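# Set the cover open-side down on its matching rectangle

## Task

Pick the colored rectangle whose size fits the cover's width (yellow for 46 mm, white for 50 mm, blue for 54 mm) and leave the cover resting open side down close to that rectangle's center. The cover's thin walls flex even under gentle squeezing, and denting them means failure. It only counts if the cover stays there on its own after the gripper lets go, and nothing may be dropped or knocked off the table.

## Robot and tools

ROBOT. One six-joint xArm6 with a Robotiq 2F-85 two-finger parallel gripper. A flat camera block juts about 9 cm out from the last joint's axis, toward the gripper's +x, and turns with the hand. The gripper's +z runs along the fingers and the pads close along its y axis.

FRAME. Scene coordinates start on the table top directly under the arm base. +z is up, +x points away from the base, and +y is to the left when facing +x. The base may be slightly tilted. The reported hand position can be wrong, more so at long reach. end_effector_position is the point midway between the pads when they are shut. Shut fingertips reach about 19 mm past it, and open ones about 6 mm. Closing moves the fingertips roughly 13 mm farther from the wrist, so leave that much clearance above the table before closing.

execute_actions. Takes "actions", a list holding zero or one item, plus an optional "pictures" boolean (images come by default).
- Empty list []: no command, returns the current state.
- Move: {"rows": [[...], ...], "steps": n}. Give 1 to 15 rows and steps from 1 to 15, with 15 if omitted. Each step is 1/30 s, and each row is used for one step. If there are fewer rows than steps, the last row repeats.
- Wait: {"steps": n} with n up to 300. Returns once n steps have passed since the previous result, and time you spend writing counts toward them.
Each row has exactly 9 numbers for the single arm. The first six are absolute joint target angles in radians, in the same order as the Joint positions line: joint1 waist (-6.283 to 6.283), joint2 shoulder (-2.059 to 2.094), joint3 elbow (-3.927 to 0.192), joint4 forearm roll (-6.283 to 6.283), joint5 wrist pitch (-1.693 to 3.142), joint6 wrist roll (-6.283 to 6.283). They are goal angles in joint space, not offsets or Cartesian poses. The last three are gripper position, force_limit and speed, each in [-1, 1].
The whole call is refused, and nothing is sent, if any joint target goes over 0.010 rad beyond its range and farther out than that joint's last reading. Real limits can differ by up to 0.010 rad. An over-range target is cut off at the real limit, and the result then says "joint sent to its limit", possibly about an earlier action. If that line is missing, it does not prove there is more room.

MOTION LIMITS. Joint targets change by at most 3.14 rad/s and need 0.16 s to reach that speed. All joints are slowed together so they arrive at the same moment. Each step's target stays within 0.623 rad of the measured angle. If a step's targets would move the hand more than 70 mm from where it is measured, all joints are scaled back toward their current angles. So large moves take several calls or waits. The arm keeps heading for the last row sent while you think or wait. It stops pursuing it once motion has almost stopped (slow or blocked motion counts) or a step was HELD. After that, only a new action moves it further or presses harder. Fingers that are still opening or closing carry on regardless.

GRIPPER NUMBERS. position: +1 is fully open (85 mm). About -0.8 brings the pads together. -1 closes until something blocks them. force_limit is the pressing force per pad, roughly 20 N at -1, 128 N at 0 and 235 N at +1, measured on a 40 mm object closed slowly. speed: about 20 mm/s at -1, 85 at 0 and 150 at +1. Faster closing adds force, up to about 5 N at speed 0 and 12 N at +1. Because the cover dents easily, close slowly with a low force_limit. To grip, send -1, keep sending it, and check for object_status 2. Stopped fingers stay put until the position changes by at least 0.01. Only then do a new force_limit or speed apply, so open first if you want a softer grip. If the object slips or gives way, the fingers re-close on their own, except after a grip at force_limit -1, where status stays 2 even if the object is lost.

RESULT LINES. The state line gives end_effector_position (m), end_effector_quat_wxyz, and linear and angular velocities (m/s, rad/s), all in the scene frame. Joint positions and Joint velocities are in column order (rad, rad/s). Joint torques are the total drive output and are never zero, even in free air. They carry a per-unit offset, a scale factor and noise. object_status codes: 0 moving, 1 blocked while opening, 2 blocked while closing, 3 reached the target or fully shut (a thin object may still be held). Any new position number resets it to 0 briefly. position_measured is in counts and is not linear: 3 is fully open, about 78 is 60 mm, 130 is 40 mm, 180 is 20 mm, and 230 is pads touching. "joint command not followed" means the clearance check changed or blocked targets, and mounting blocks or posts count as part of the arm. HELD marks steps where all or part of your row was not sent.

FAULTS. Load limits in N m: waist 44, shoulder 44, elbow 26.4, forearm roll 26.4, wrist pitch 17.6, wrist roll 17.6, including the held object's weight. If contact torque reaches a limit, the arm backs that joint off slightly, holds for 10 s, and drops the rest of the call. Holding loads heats the motors. A MOTOR HOT line appears from 65 °C. At 80 °C the brakes lock until the motors cool, reported as OVER-TEMPERATURE FAULT. Any stop is bad.

CAMERAS. cam_high, cam_low and cam_wrist each give 896x504 images. zoom_image takes "camera" (one of those names) and "region" [x0, y0, x1, y1] in that image's pixels, with the origin at the top-left and at most 504 by 504. It returns a closer look at the latest image. The wrist camera's nominal frame is wrist_camera_optical (+z forward, +x right, +y down), but the real camera may be up to about 18 mm and 11 degrees off it.

OTHER TOOLS. read_manual(section="licences") only returns licence text and does not move anything. finished_scene(scene=N) closes the current scene for good, reports whether the goal was met, and moves on. Answering without any tool call ends everything.

AVOID. Dropping or slamming the cover, hard collisions, strong pushes, squeezing the cover, and anything leaving the table. Release the cover so it rests on the table by itself, and move the gripper clear before finishing.

Each tool is called after "Call:" as a command line: name --argument value for each argument, lists and objects as JSON in quotes; but a table of rows of numbers goes row by row, as --pt "numbers of a row", without its own name.

## Session

Call:
execute_actions --actions '[]'

Scene clock: 0.00 s of 4600.00 s.
end_effector_position=(+0.6069, -0.1385, +0.3754) position_measured=3 object_status=3 end_effector_quat_wxyz=(+0.535, -0.542, +0.598, -0.249) end_effector_velocity=(+0.000, -0.000, +0.001) end_effector_angular_velocity=(-0.000, -0.002, -0.001)
Joint positions: [-0.398 -0.261 -0.759 -1.164 -0.671  0.15 ]
Joint velocities: [-0.    -0.002 -0.001  0.    -0.     0.001]
Joint torques (N m, as the arm reports them, + toward a larger angle): no reading

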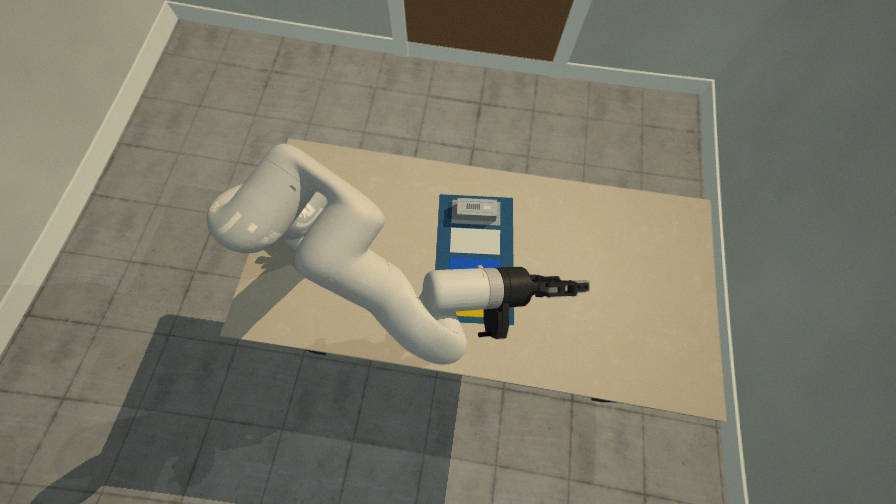

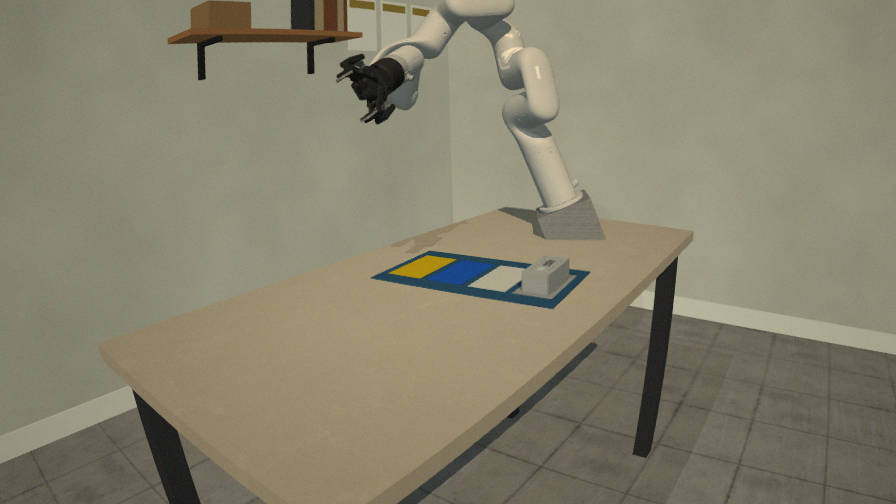

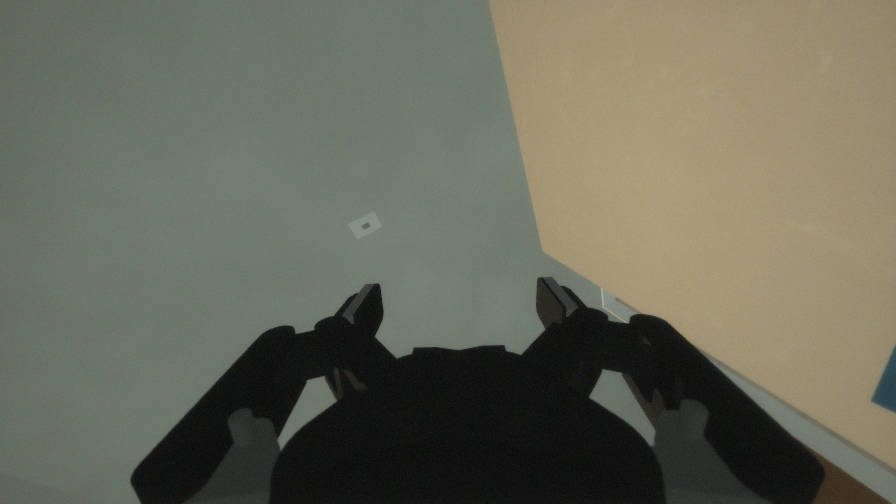

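Call:
execute_actions --actions '[{"rows":[[0.549,0.29,-0.862,-0.656,0.68,-1.44,1,-1,-1]]}]' --pictures false

Call:
execute_actions --actions '[{"steps":50}]'

Scene clock: 22.20 s of 4600.00 s.
end_effector_position=(+0.6330, +0.0192, +0.2504) position_measured=3 object_status=3 end_effector_quat_wxyz=(-0.416, +0.699, -0.555, +0.174) end_effector_velocity=(-0.086, +0.428, -0.229) end_effector_angular_velocity=(-0.757, +0.481, +0.965)
Joint positions: [-0.017  0.007 -0.809 -0.918 -0.289 -0.232]
Joint velocities: [ 0.904  0.45  -0.084  0.414  0.907 -0.908]
Joint torques (N m, as the arm reports them, + toward a larger angle): [  5.5  -18.73 -17.47  -0.07  -3.36   0.59]
Steps of this call (steps 1 to 90: nothing new was sent; then 18.70 s passed at rest; steps 91 to 105: all 15 steps of this action). Readings (joint positions | what the end effector reports):
91: [-0.398 -0.261 -0.759 -1.163 -0.671 0.150] | position_measured=3 object_status=3
92: [-0.393 -0.257 -0.761 -1.159 -0.665 0.144] | position_measured=3 object_status=3
94: [-0.350 -0.222 -0.772 -1.122 -0.621 0.099] | position_measured=3 object_status=3
98: [-0.228 -0.120 -0.786 -1.034 -0.499 -0.022] | position_measured=3 object_status=3
105: the state above

Scene clock: 23.87 s of 4600.00 s.
end_effector_position=(+0.4222, +0.1670, +0.0728) position_measured=3 object_status=3 end_effector_quat_wxyz=(+0.001, +0.997, +0.074, +0.002) end_effector_velocity=(-0.001, -0.000, -0.001) end_effector_angular_velocity=(-0.001, +0.001, +0.001)
Joint positions: [ 0.549  0.29  -0.862 -0.656  0.68  -1.44 ]
Joint velocities: [ 0.     0.001  0.    -0.    -0.     0.   ]
Joint torques (N m, as the arm reports them, + toward a larger angle): [  7.49 -18.71 -16.78  -0.81  -1.65   0.56]
Steps of this call (steps 1 to 45: the robot went on to your last target; steps 46 to 50: nothing new was sent). Readings (joint positions | what the end effector reports):
1: [0.013 0.022 -0.811 -0.905 -0.258 -0.263] | position_measured=3 object_status=3
2: [0.042 0.036 -0.814 -0.891 -0.226 -0.295] | position_measured=3 object_status=3
4: [0.099 0.064 -0.820 -0.865 -0.159 -0.363] | position_measured=3 object_status=3
8: [0.207 0.118 -0.830 -0.815 -0.005 -0.516] | position_measured=3 object_status=3
50: the state above
The arm was judged still, so your last target was given up. Only a new action makes it travel on or press farther. Fingers that are still opening or closing keep moving.

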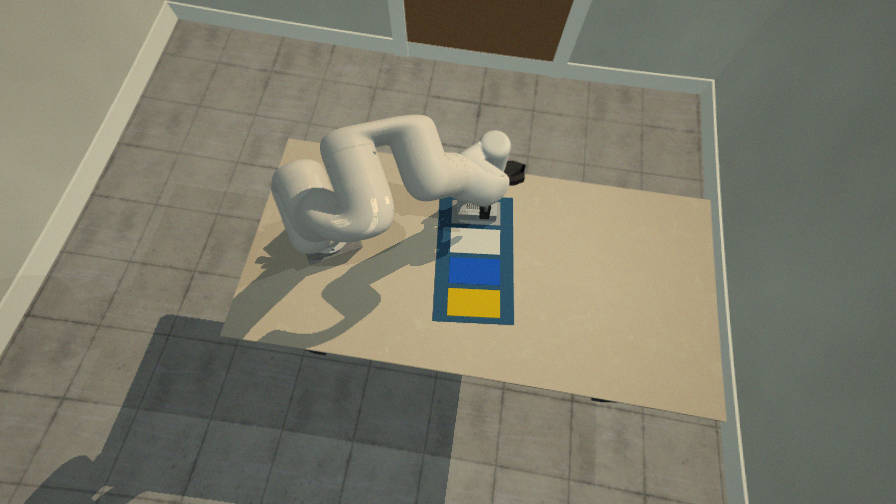

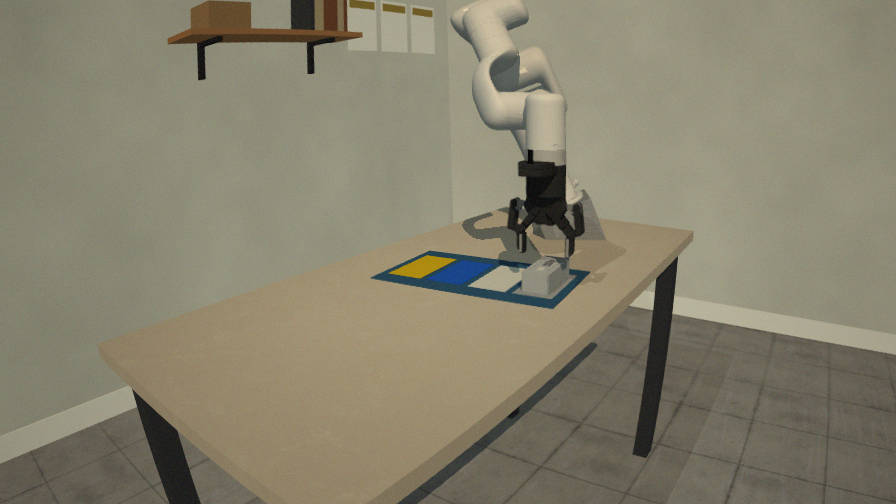

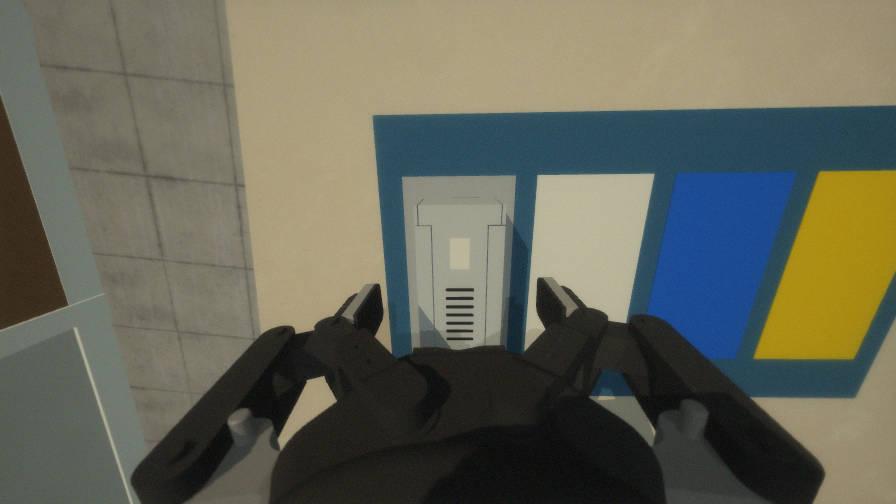

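Call:
execute_actions --actions '[{"rows":[[0.49,0.425,-0.907,-0.749,0.592,-1.36,1,-1,-1]]}]'

Call:
execute_actions --actions '[{"rows":[[0.49,0.425,-0.907,-0.749,0.592,-1.36,-1,-1,-1]]}]' --pictures false

Call:
execute_actions --actions '[{"steps":60}]'

Scene clock: 33.73 s of 4600.00 s.
end_effector_position=(+0.4298, +0.1697, +0.0265) position_measured=3 object_status=3 end_effector_quat_wxyz=(-0.001, +0.998, +0.062, +0.002) end_effector_velocity=(-0.006, -0.002, -0.007) end_effector_angular_velocity=(-0.007, +0.011, +0.003)
Joint positions: [ 0.491  0.423 -0.908 -0.748  0.592 -1.361]
Joint velocities: [-0.005  0.011  0.007 -0.007 -0.004  0.005]
Joint torques (N m, as the arm reports them, + toward a larger angle): [  8.29 -19.61 -14.84  -0.74  -1.66   0.57]
Steps of this call (steps 1 to 90: nothing new was sent; then 6.37 s passed at rest; steps 91 to 105: all 15 steps of this action). Readings (joint positions | what the end effector reports):
91: [0.549 0.290 -0.862 -0.656 0.680 -1.440] | position_measured=3 object_status=3
92: [0.547 0.294 -0.864 -0.660 0.676 -1.436] | position_measured=3 object_status=3
94: [0.529 0.335 -0.882 -0.691 0.646 -1.410] | position_measured=3 object_status=3
98: [0.495 0.416 -0.897 -0.739 0.603 -1.369] | position_measured=3 object_status=3
105: the state above

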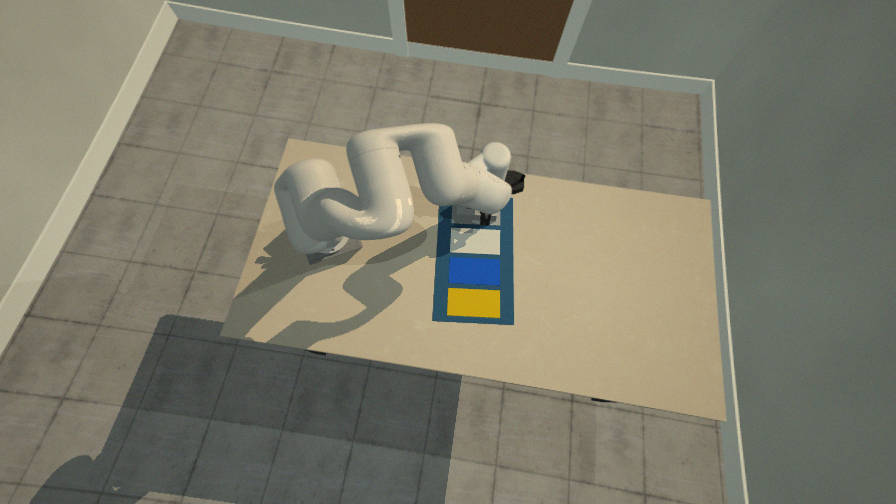

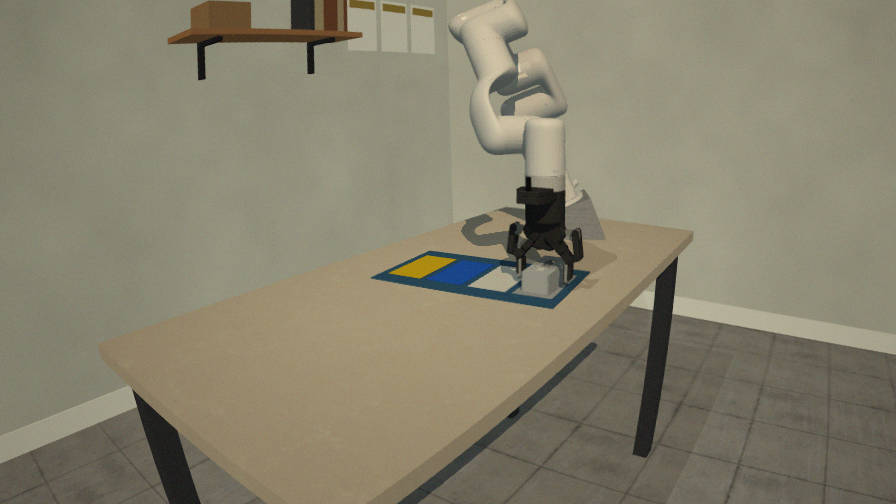

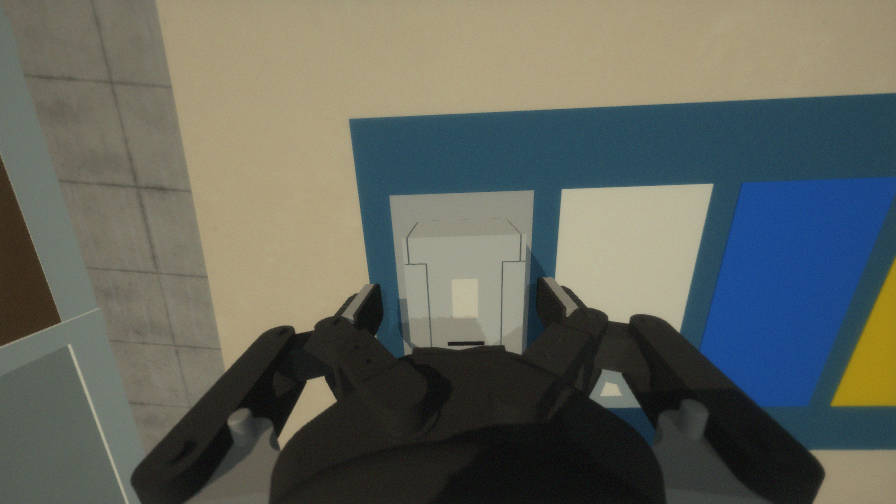

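Scene clock: 34.23 s of 4600.00 s.
end_effector_position=(+0.4289, +0.1695, +0.0254) position_measured=25 object_status=0 end_effector_quat_wxyz=(-0.000, +0.998, +0.062, +0.001) end_effector_velocity=(-0.001, +0.000, -0.001) end_effector_angular_velocity=(-0.001, +0.002, -0.000)
Joint positions: [ 0.49   0.425 -0.907 -0.749  0.592 -1.36 ]
Joint velocities: [0.    0.002 0.    0.    0.    0.001]
Joint torques (N m, as the arm reports them, + toward a larger angle): [  8.17 -20.16 -15.03  -0.73  -1.75   0.48]
Steps of this call (steps 1 to 15: all 15 steps of this action). Readings (joint positions | what the end effector reports):
1: [0.491 0.423 -0.908 -0.748 0.592 -1.360] | position_measured=3 object_status=0
2: [0.490 0.424 -0.907 -0.749 0.592 -1.360] | position_measured=3 object_status=0
4: [0.490 0.424 -0.907 -0.749 0.592 -1.360] | position_measured=6 object_status=0
8: [0.490 0.425 -0.907 -0.749 0.592 -1.360] | position_measured=12 object_status=0
15: the state above

Scene clock: 36.23 s of 4600.00 s.
end_effector_position=(+0.4291, +0.1696, +0.0256) position_measured=99 object_status=2 end_effector_quat_wxyz=(-0.000, +0.998, +0.062, +0.001) end_effector_velocity=(+0.000, +0.000, +0.000) end_effector_angular_velocity=(+0.001, -0.001, -0.001)
Joint positions: [ 0.49   0.425 -0.907 -0.749  0.592 -1.36 ]
Joint velocities: [ 0.    -0.001  0.     0.    -0.001  0.001]
Joint torques (N m, as the arm reports them, + toward a larger angle): [  6.75 -18.48 -13.82  -0.94  -1.13   0.53]
Steps of this call (steps 1 to 15: the robot went on to your last target; steps 16 to 60: nothing new was sent). Readings (joint positions | what the end effector reports):
1: [0.490 0.425 -0.907 -0.749 0.592 -1.360] | position_measured=26 object_status=0
2: [0.490 0.425 -0.907 -0.749 0.592 -1.360] | position_measured=28 object_status=0
4: [0.490 0.425 -0.907 -0.749 0.592 -1.360] | position_measured=32 object_status=0
8: [0.490 0.425 -0.907 -0.749 0.592 -1.360] | position_measured=39 object_status=0
60: the state above
The arm was judged still, so your last target was given up. Only a new action makes it travel on or press farther. Fingers that are still opening or closing keep moving.

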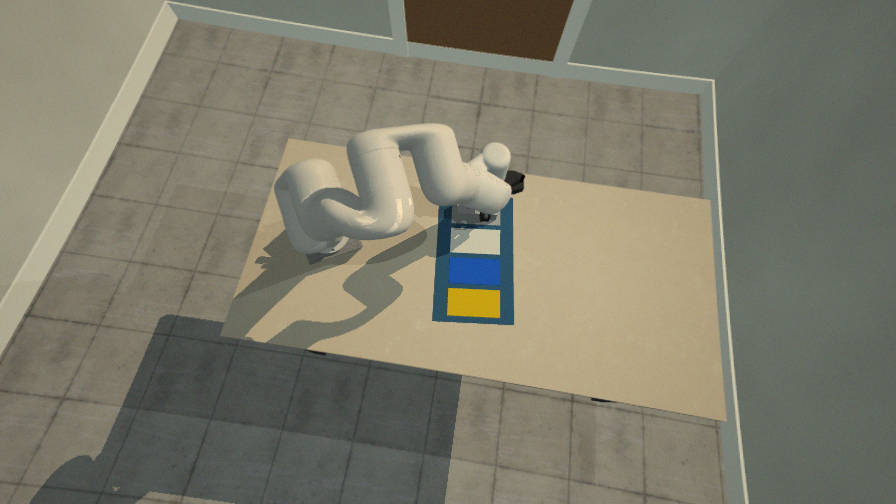

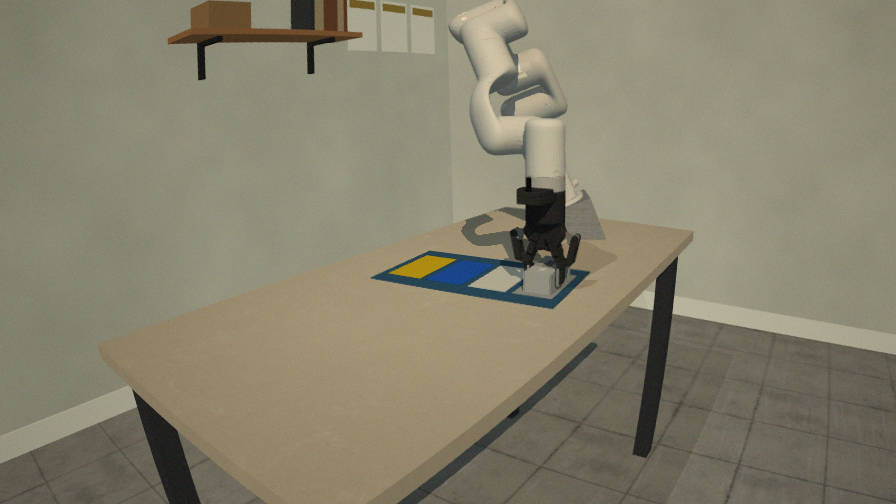

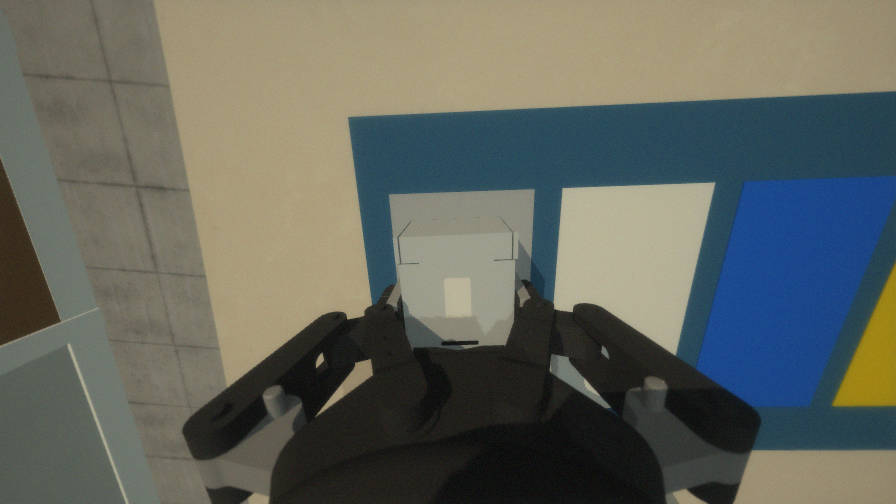

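Call:
execute_actions --actions '[{"rows":[[0.52,0.36,-0.885,-0.70,0.636,-1.4,-1,-1,-1]],"steps":10}]' --pictures false

Call:
execute_actions --actions '[{"rows":[[0.085,0.11,-0.72,-0.74,0.54,-1.775,-1,-1,-1]]}]' --pictures false

Call:
execute_actions --actions '[{"steps":20}]'

Scene clock: 47.47 s of 4600.00 s.
end_effector_position=(+0.4260, +0.1685, +0.0478) position_measured=100 object_status=2 end_effector_quat_wxyz=(+0.001, +0.998, +0.067, +0.001) end_effector_velocity=(-0.020, -0.006, -0.007) end_effector_angular_velocity=(-0.024, +0.040, +0.019)
Joint positions: [ 0.519  0.362 -0.886 -0.702  0.635 -1.399]
Joint velocities: [ 0.008 -0.005  0.032  0.02   0.021 -0.018]
Joint torques (N m, as the arm reports them, + toward a larger angle): [  7.87 -19.45 -16.72  -1.16  -1.87   0.48]
Steps of this call (steps 1 to 90: nothing new was sent; then 7.90 s passed at rest; steps 91 to 100: all 10 steps of this action). Readings (joint positions | what the end effector reports):
91: [0.490 0.425 -0.907 -0.749 0.592 -1.360] | position_measured=99 object_status=2
92: [0.492 0.421 -0.905 -0.745 0.597 -1.364] | position_measured=99 object_status=2
94: [0.505 0.393 -0.889 -0.722 0.619 -1.382] | position_measured=100 object_status=2
98: [0.518 0.363 -0.888 -0.704 0.633 -1.397] | position_measured=100 object_status=2
100: the state above

Scene clock: 47.97 s of 4600.00 s.
end_effector_position=(+0.4589, -0.0115, +0.0419) position_measured=100 object_status=2 end_effector_quat_wxyz=(+0.003, +0.999, +0.053, +0.005) end_effector_velocity=(+0.000, -0.177, +0.002) end_effector_angular_velocity=(-0.028, -0.034, -0.021)
Joint positions: [ 0.112  0.125 -0.732 -0.737  0.548 -1.748]
Joint velocities: [-0.396 -0.237  0.147 -0.036 -0.091 -0.345]
Joint torques (N m, as the arm reports them, + toward a larger angle): [ 16.39 -13.37 -14.46  -0.74  -2.82   0.54]
Steps of this call (steps 1 to 15: all 15 steps of this action). Readings (joint positions | what the end effector reports):
1: [0.519 0.362 -0.885 -0.701 0.635 -1.399] | position_measured=100 object_status=2
2: [0.515 0.359 -0.882 -0.701 0.634 -1.405] | position_measured=100 object_status=2
4: [0.473 0.335 -0.864 -0.706 0.623 -1.445] | position_measured=100 object_status=2
8: [0.329 0.252 -0.814 -0.718 0.594 -1.564] | position_measured=100 object_status=2
15: the state above

Scene clock: 48.63 s of 4600.00 s.
end_effector_position=(+0.4579, -0.0228, +0.0415) position_measured=100 object_status=2 end_effector_quat_wxyz=(+0.003, +0.998, +0.055, +0.006) end_effector_velocity=(+0.000, -0.001, +0.000) end_effector_angular_velocity=(-0.000, -0.001, -0.002)
Joint positions: [ 0.085  0.11  -0.72  -0.74   0.54  -1.775]
Joint velocities: [-0.001 -0.001 -0.     0.    -0.     0.   ]
Joint torques (N m, as the arm reports them, + toward a larger angle): [  6.07 -18.09 -15.29  -0.75  -1.79   0.5 ]
Steps of this call (steps 1 to 20: the robot went on to your last target). Readings (joint positions | what the end effector reports):
1: [0.102 0.119 -0.728 -0.738 0.545 -1.757] | position_measured=100 object_status=2
2: [0.096 0.116 -0.725 -0.739 0.543 -1.763] | position_measured=100 object_status=2
4: [0.091 0.113 -0.722 -0.739 0.541 -1.770] | position_measured=100 object_status=2
8: [0.088 0.112 -0.720 -0.740 0.540 -1.774] | position_measured=100 object_status=2
20: the state above

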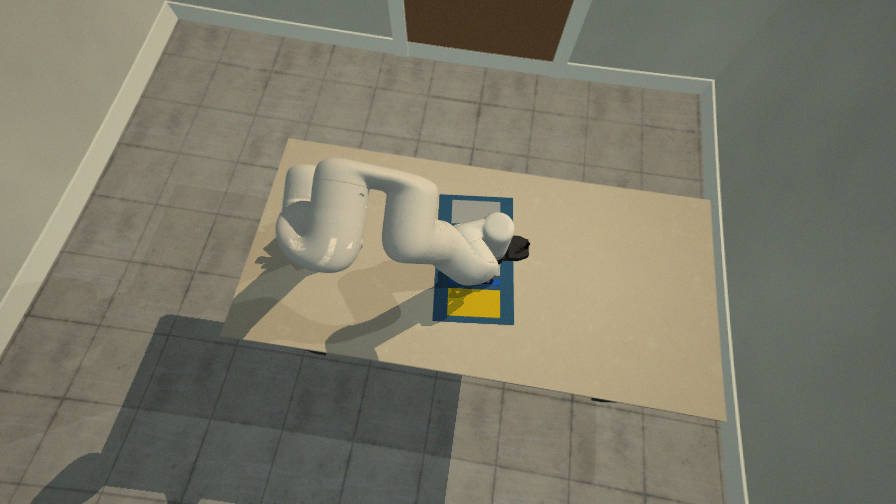

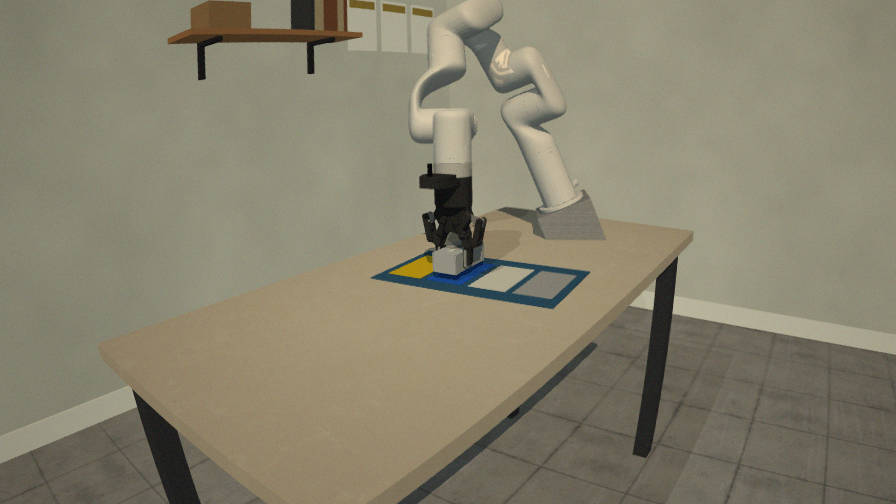

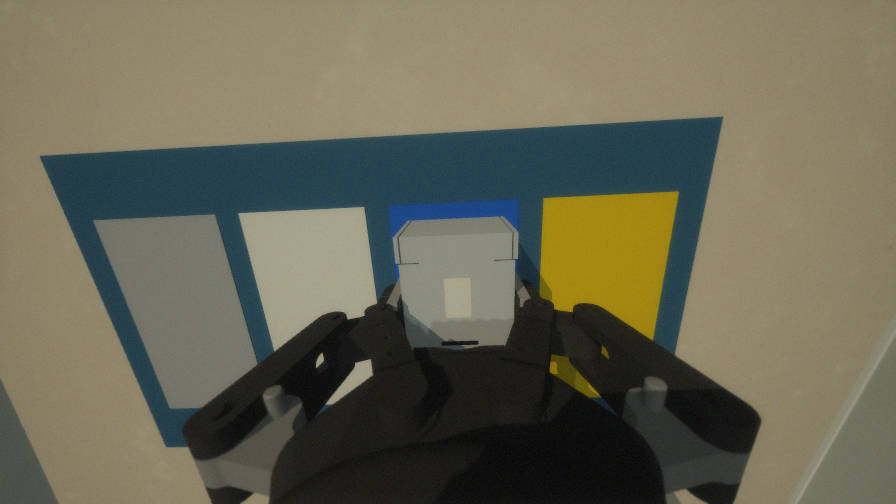

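Call:
execute_actions --actions '[{"rows":[[0.071,0.146,-0.72,-0.761,0.512,-1.77,-1,-1,-1]]}]' --pictures false

Call:
execute_actions --actions '[{"rows":[[0.071,0.146,-0.72,-0.761,0.512,-1.77,1,-1,0]]}]' --pictures false

Call:
execute_actions --actions '[{"rows":[[0.115,0.04,-0.72,-0.70,0.595,-1.78,1,-1,0]]}]'

Scene clock: 55.27 s of 4600.00 s.
end_effector_position=(+0.4536, -0.0205, +0.0281) position_measured=100 object_status=2 end_effector_quat_wxyz=(-0.000, +0.998, +0.061, +0.001) end_effector_velocity=(-0.003, +0.001, -0.002) end_effector_angular_velocity=(+0.001, +0.006, +0.003)
Joint positions: [ 0.071  0.146 -0.72  -0.761  0.512 -1.77 ]
Joint velocities: [ 0.     0.004  0.004 -0.001 -0.002  0.001]
Joint torques (N m, as the arm reports them, + toward a larger angle): [  5.99 -18.25 -14.62  -0.8   -1.83   0.56]
Steps of this call (steps 1 to 15: the robot went on to your last target; steps 16 to 90: nothing new was sent; then 3.13 s passed at rest; steps 91 to 105: all 15 steps of this action). Readings (joint positions | what the end effector reports):
91: [0.085 0.110 -0.720 -0.740 0.540 -1.775] | position_measured=100 object_status=2
92: [0.083 0.114 -0.721 -0.743 0.535 -1.774] | position_measured=100 object_status=2
94: [0.076 0.132 -0.722 -0.754 0.522 -1.772] | position_measured=100 object_status=2
98: [0.072 0.145 -0.718 -0.760 0.514 -1.770] | position_measured=100 object_status=2
105: the state above

Scene clock: 55.77 s of 4600.00 s.
end_effector_position=(+0.4534, -0.0205, +0.0279) position_measured=9 object_status=0 end_effector_quat_wxyz=(-0.000, +0.998, +0.061, +0.001) end_effector_velocity=(+0.000, +0.000, -0.000) end_effector_angular_velocity=(+0.000, -0.000, -0.001)
Joint positions: [ 0.071  0.146 -0.72  -0.761  0.512 -1.77 ]
Joint velocities: [-0.     0.001 -0.001  0.    -0.001  0.   ]
Joint torques (N m, as the arm reports them, + toward a larger angle): [  5.75 -17.9  -14.2   -0.79  -1.8    0.44]
Steps of this call (steps 1 to 15: all 15 steps of this action). Readings (joint positions | what the end effector reports):
1: [0.071 0.146 -0.720 -0.761 0.512 -1.770] | position_measured=100 object_status=0
2: [0.071 0.146 -0.720 -0.761 0.512 -1.770] | position_measured=99 object_status=0
4: [0.071 0.146 -0.720 -0.761 0.512 -1.770] | position_measured=88 object_status=0
8: [0.071 0.146 -0.720 -0.761 0.512 -1.770] | position_measured=60 object_status=0
15: the state above

Scene clock: 56.27 s of 4600.00 s.
end_effector_position=(+0.4641, -0.0256, +0.0678) position_measured=3 object_status=3 end_effector_quat_wxyz=(+0.008, +0.999, +0.042, +0.014) end_effector_velocity=(+0.009, -0.001, +0.008) end_effector_angular_velocity=(+0.002, -0.019, -0.008)
Joint positions: [ 0.115  0.042 -0.719 -0.7    0.595 -1.78 ]
Joint velocities: [ 0.003 -0.01  -0.013  0.004  0.003 -0.001]
Joint torques (N m, as the arm reports them, + toward a larger angle): [  5.42 -17.35 -16.42  -0.81  -1.71   0.54]
Steps of this call (steps 1 to 15: all 15 steps of this action). Readings (joint positions | what the end effector reports):
1: [0.071 0.146 -0.720 -0.761 0.512 -1.770] | position_measured=6 object_status=0
2: [0.073 0.142 -0.719 -0.758 0.517 -1.771] | position_measured=5 object_status=0
4: [0.089 0.105 -0.715 -0.734 0.550 -1.774] | position_measured=3 object_status=0
8: [0.112 0.045 -0.726 -0.706 0.585 -1.779] | position_measured=3 object_status=0
15: the state above

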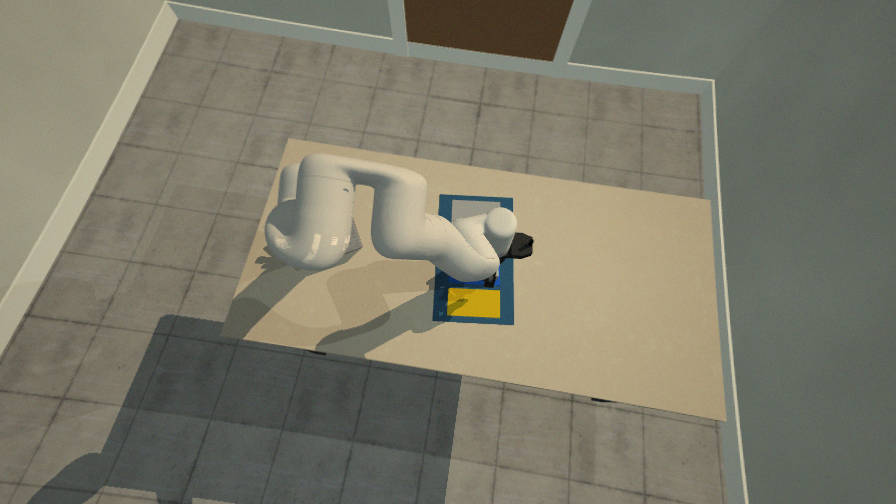

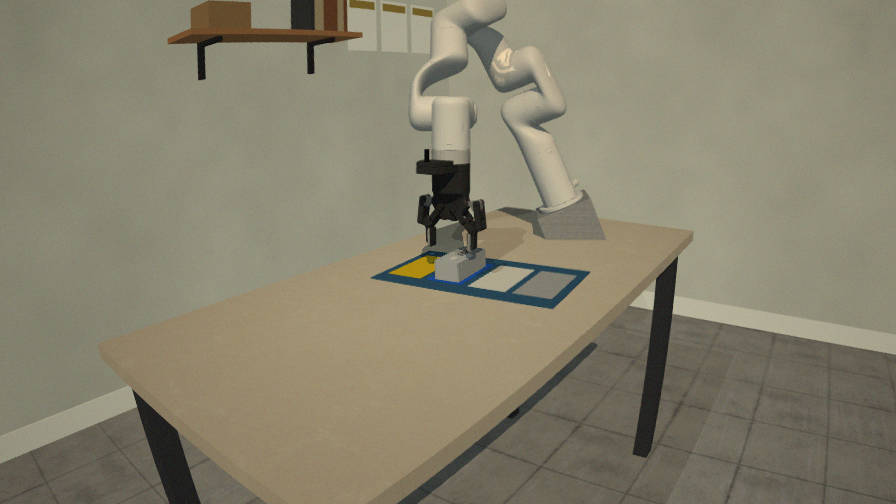

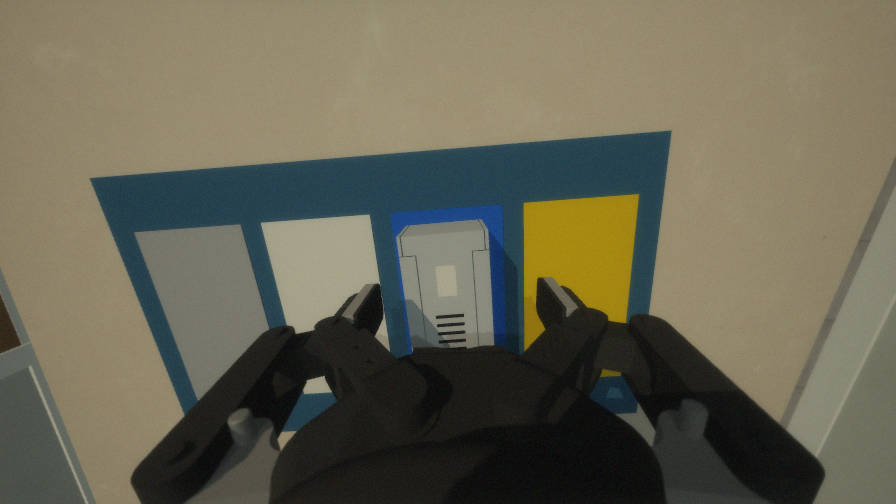

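Call:
finished_scene --scene 2

The scene is finished: the task was done.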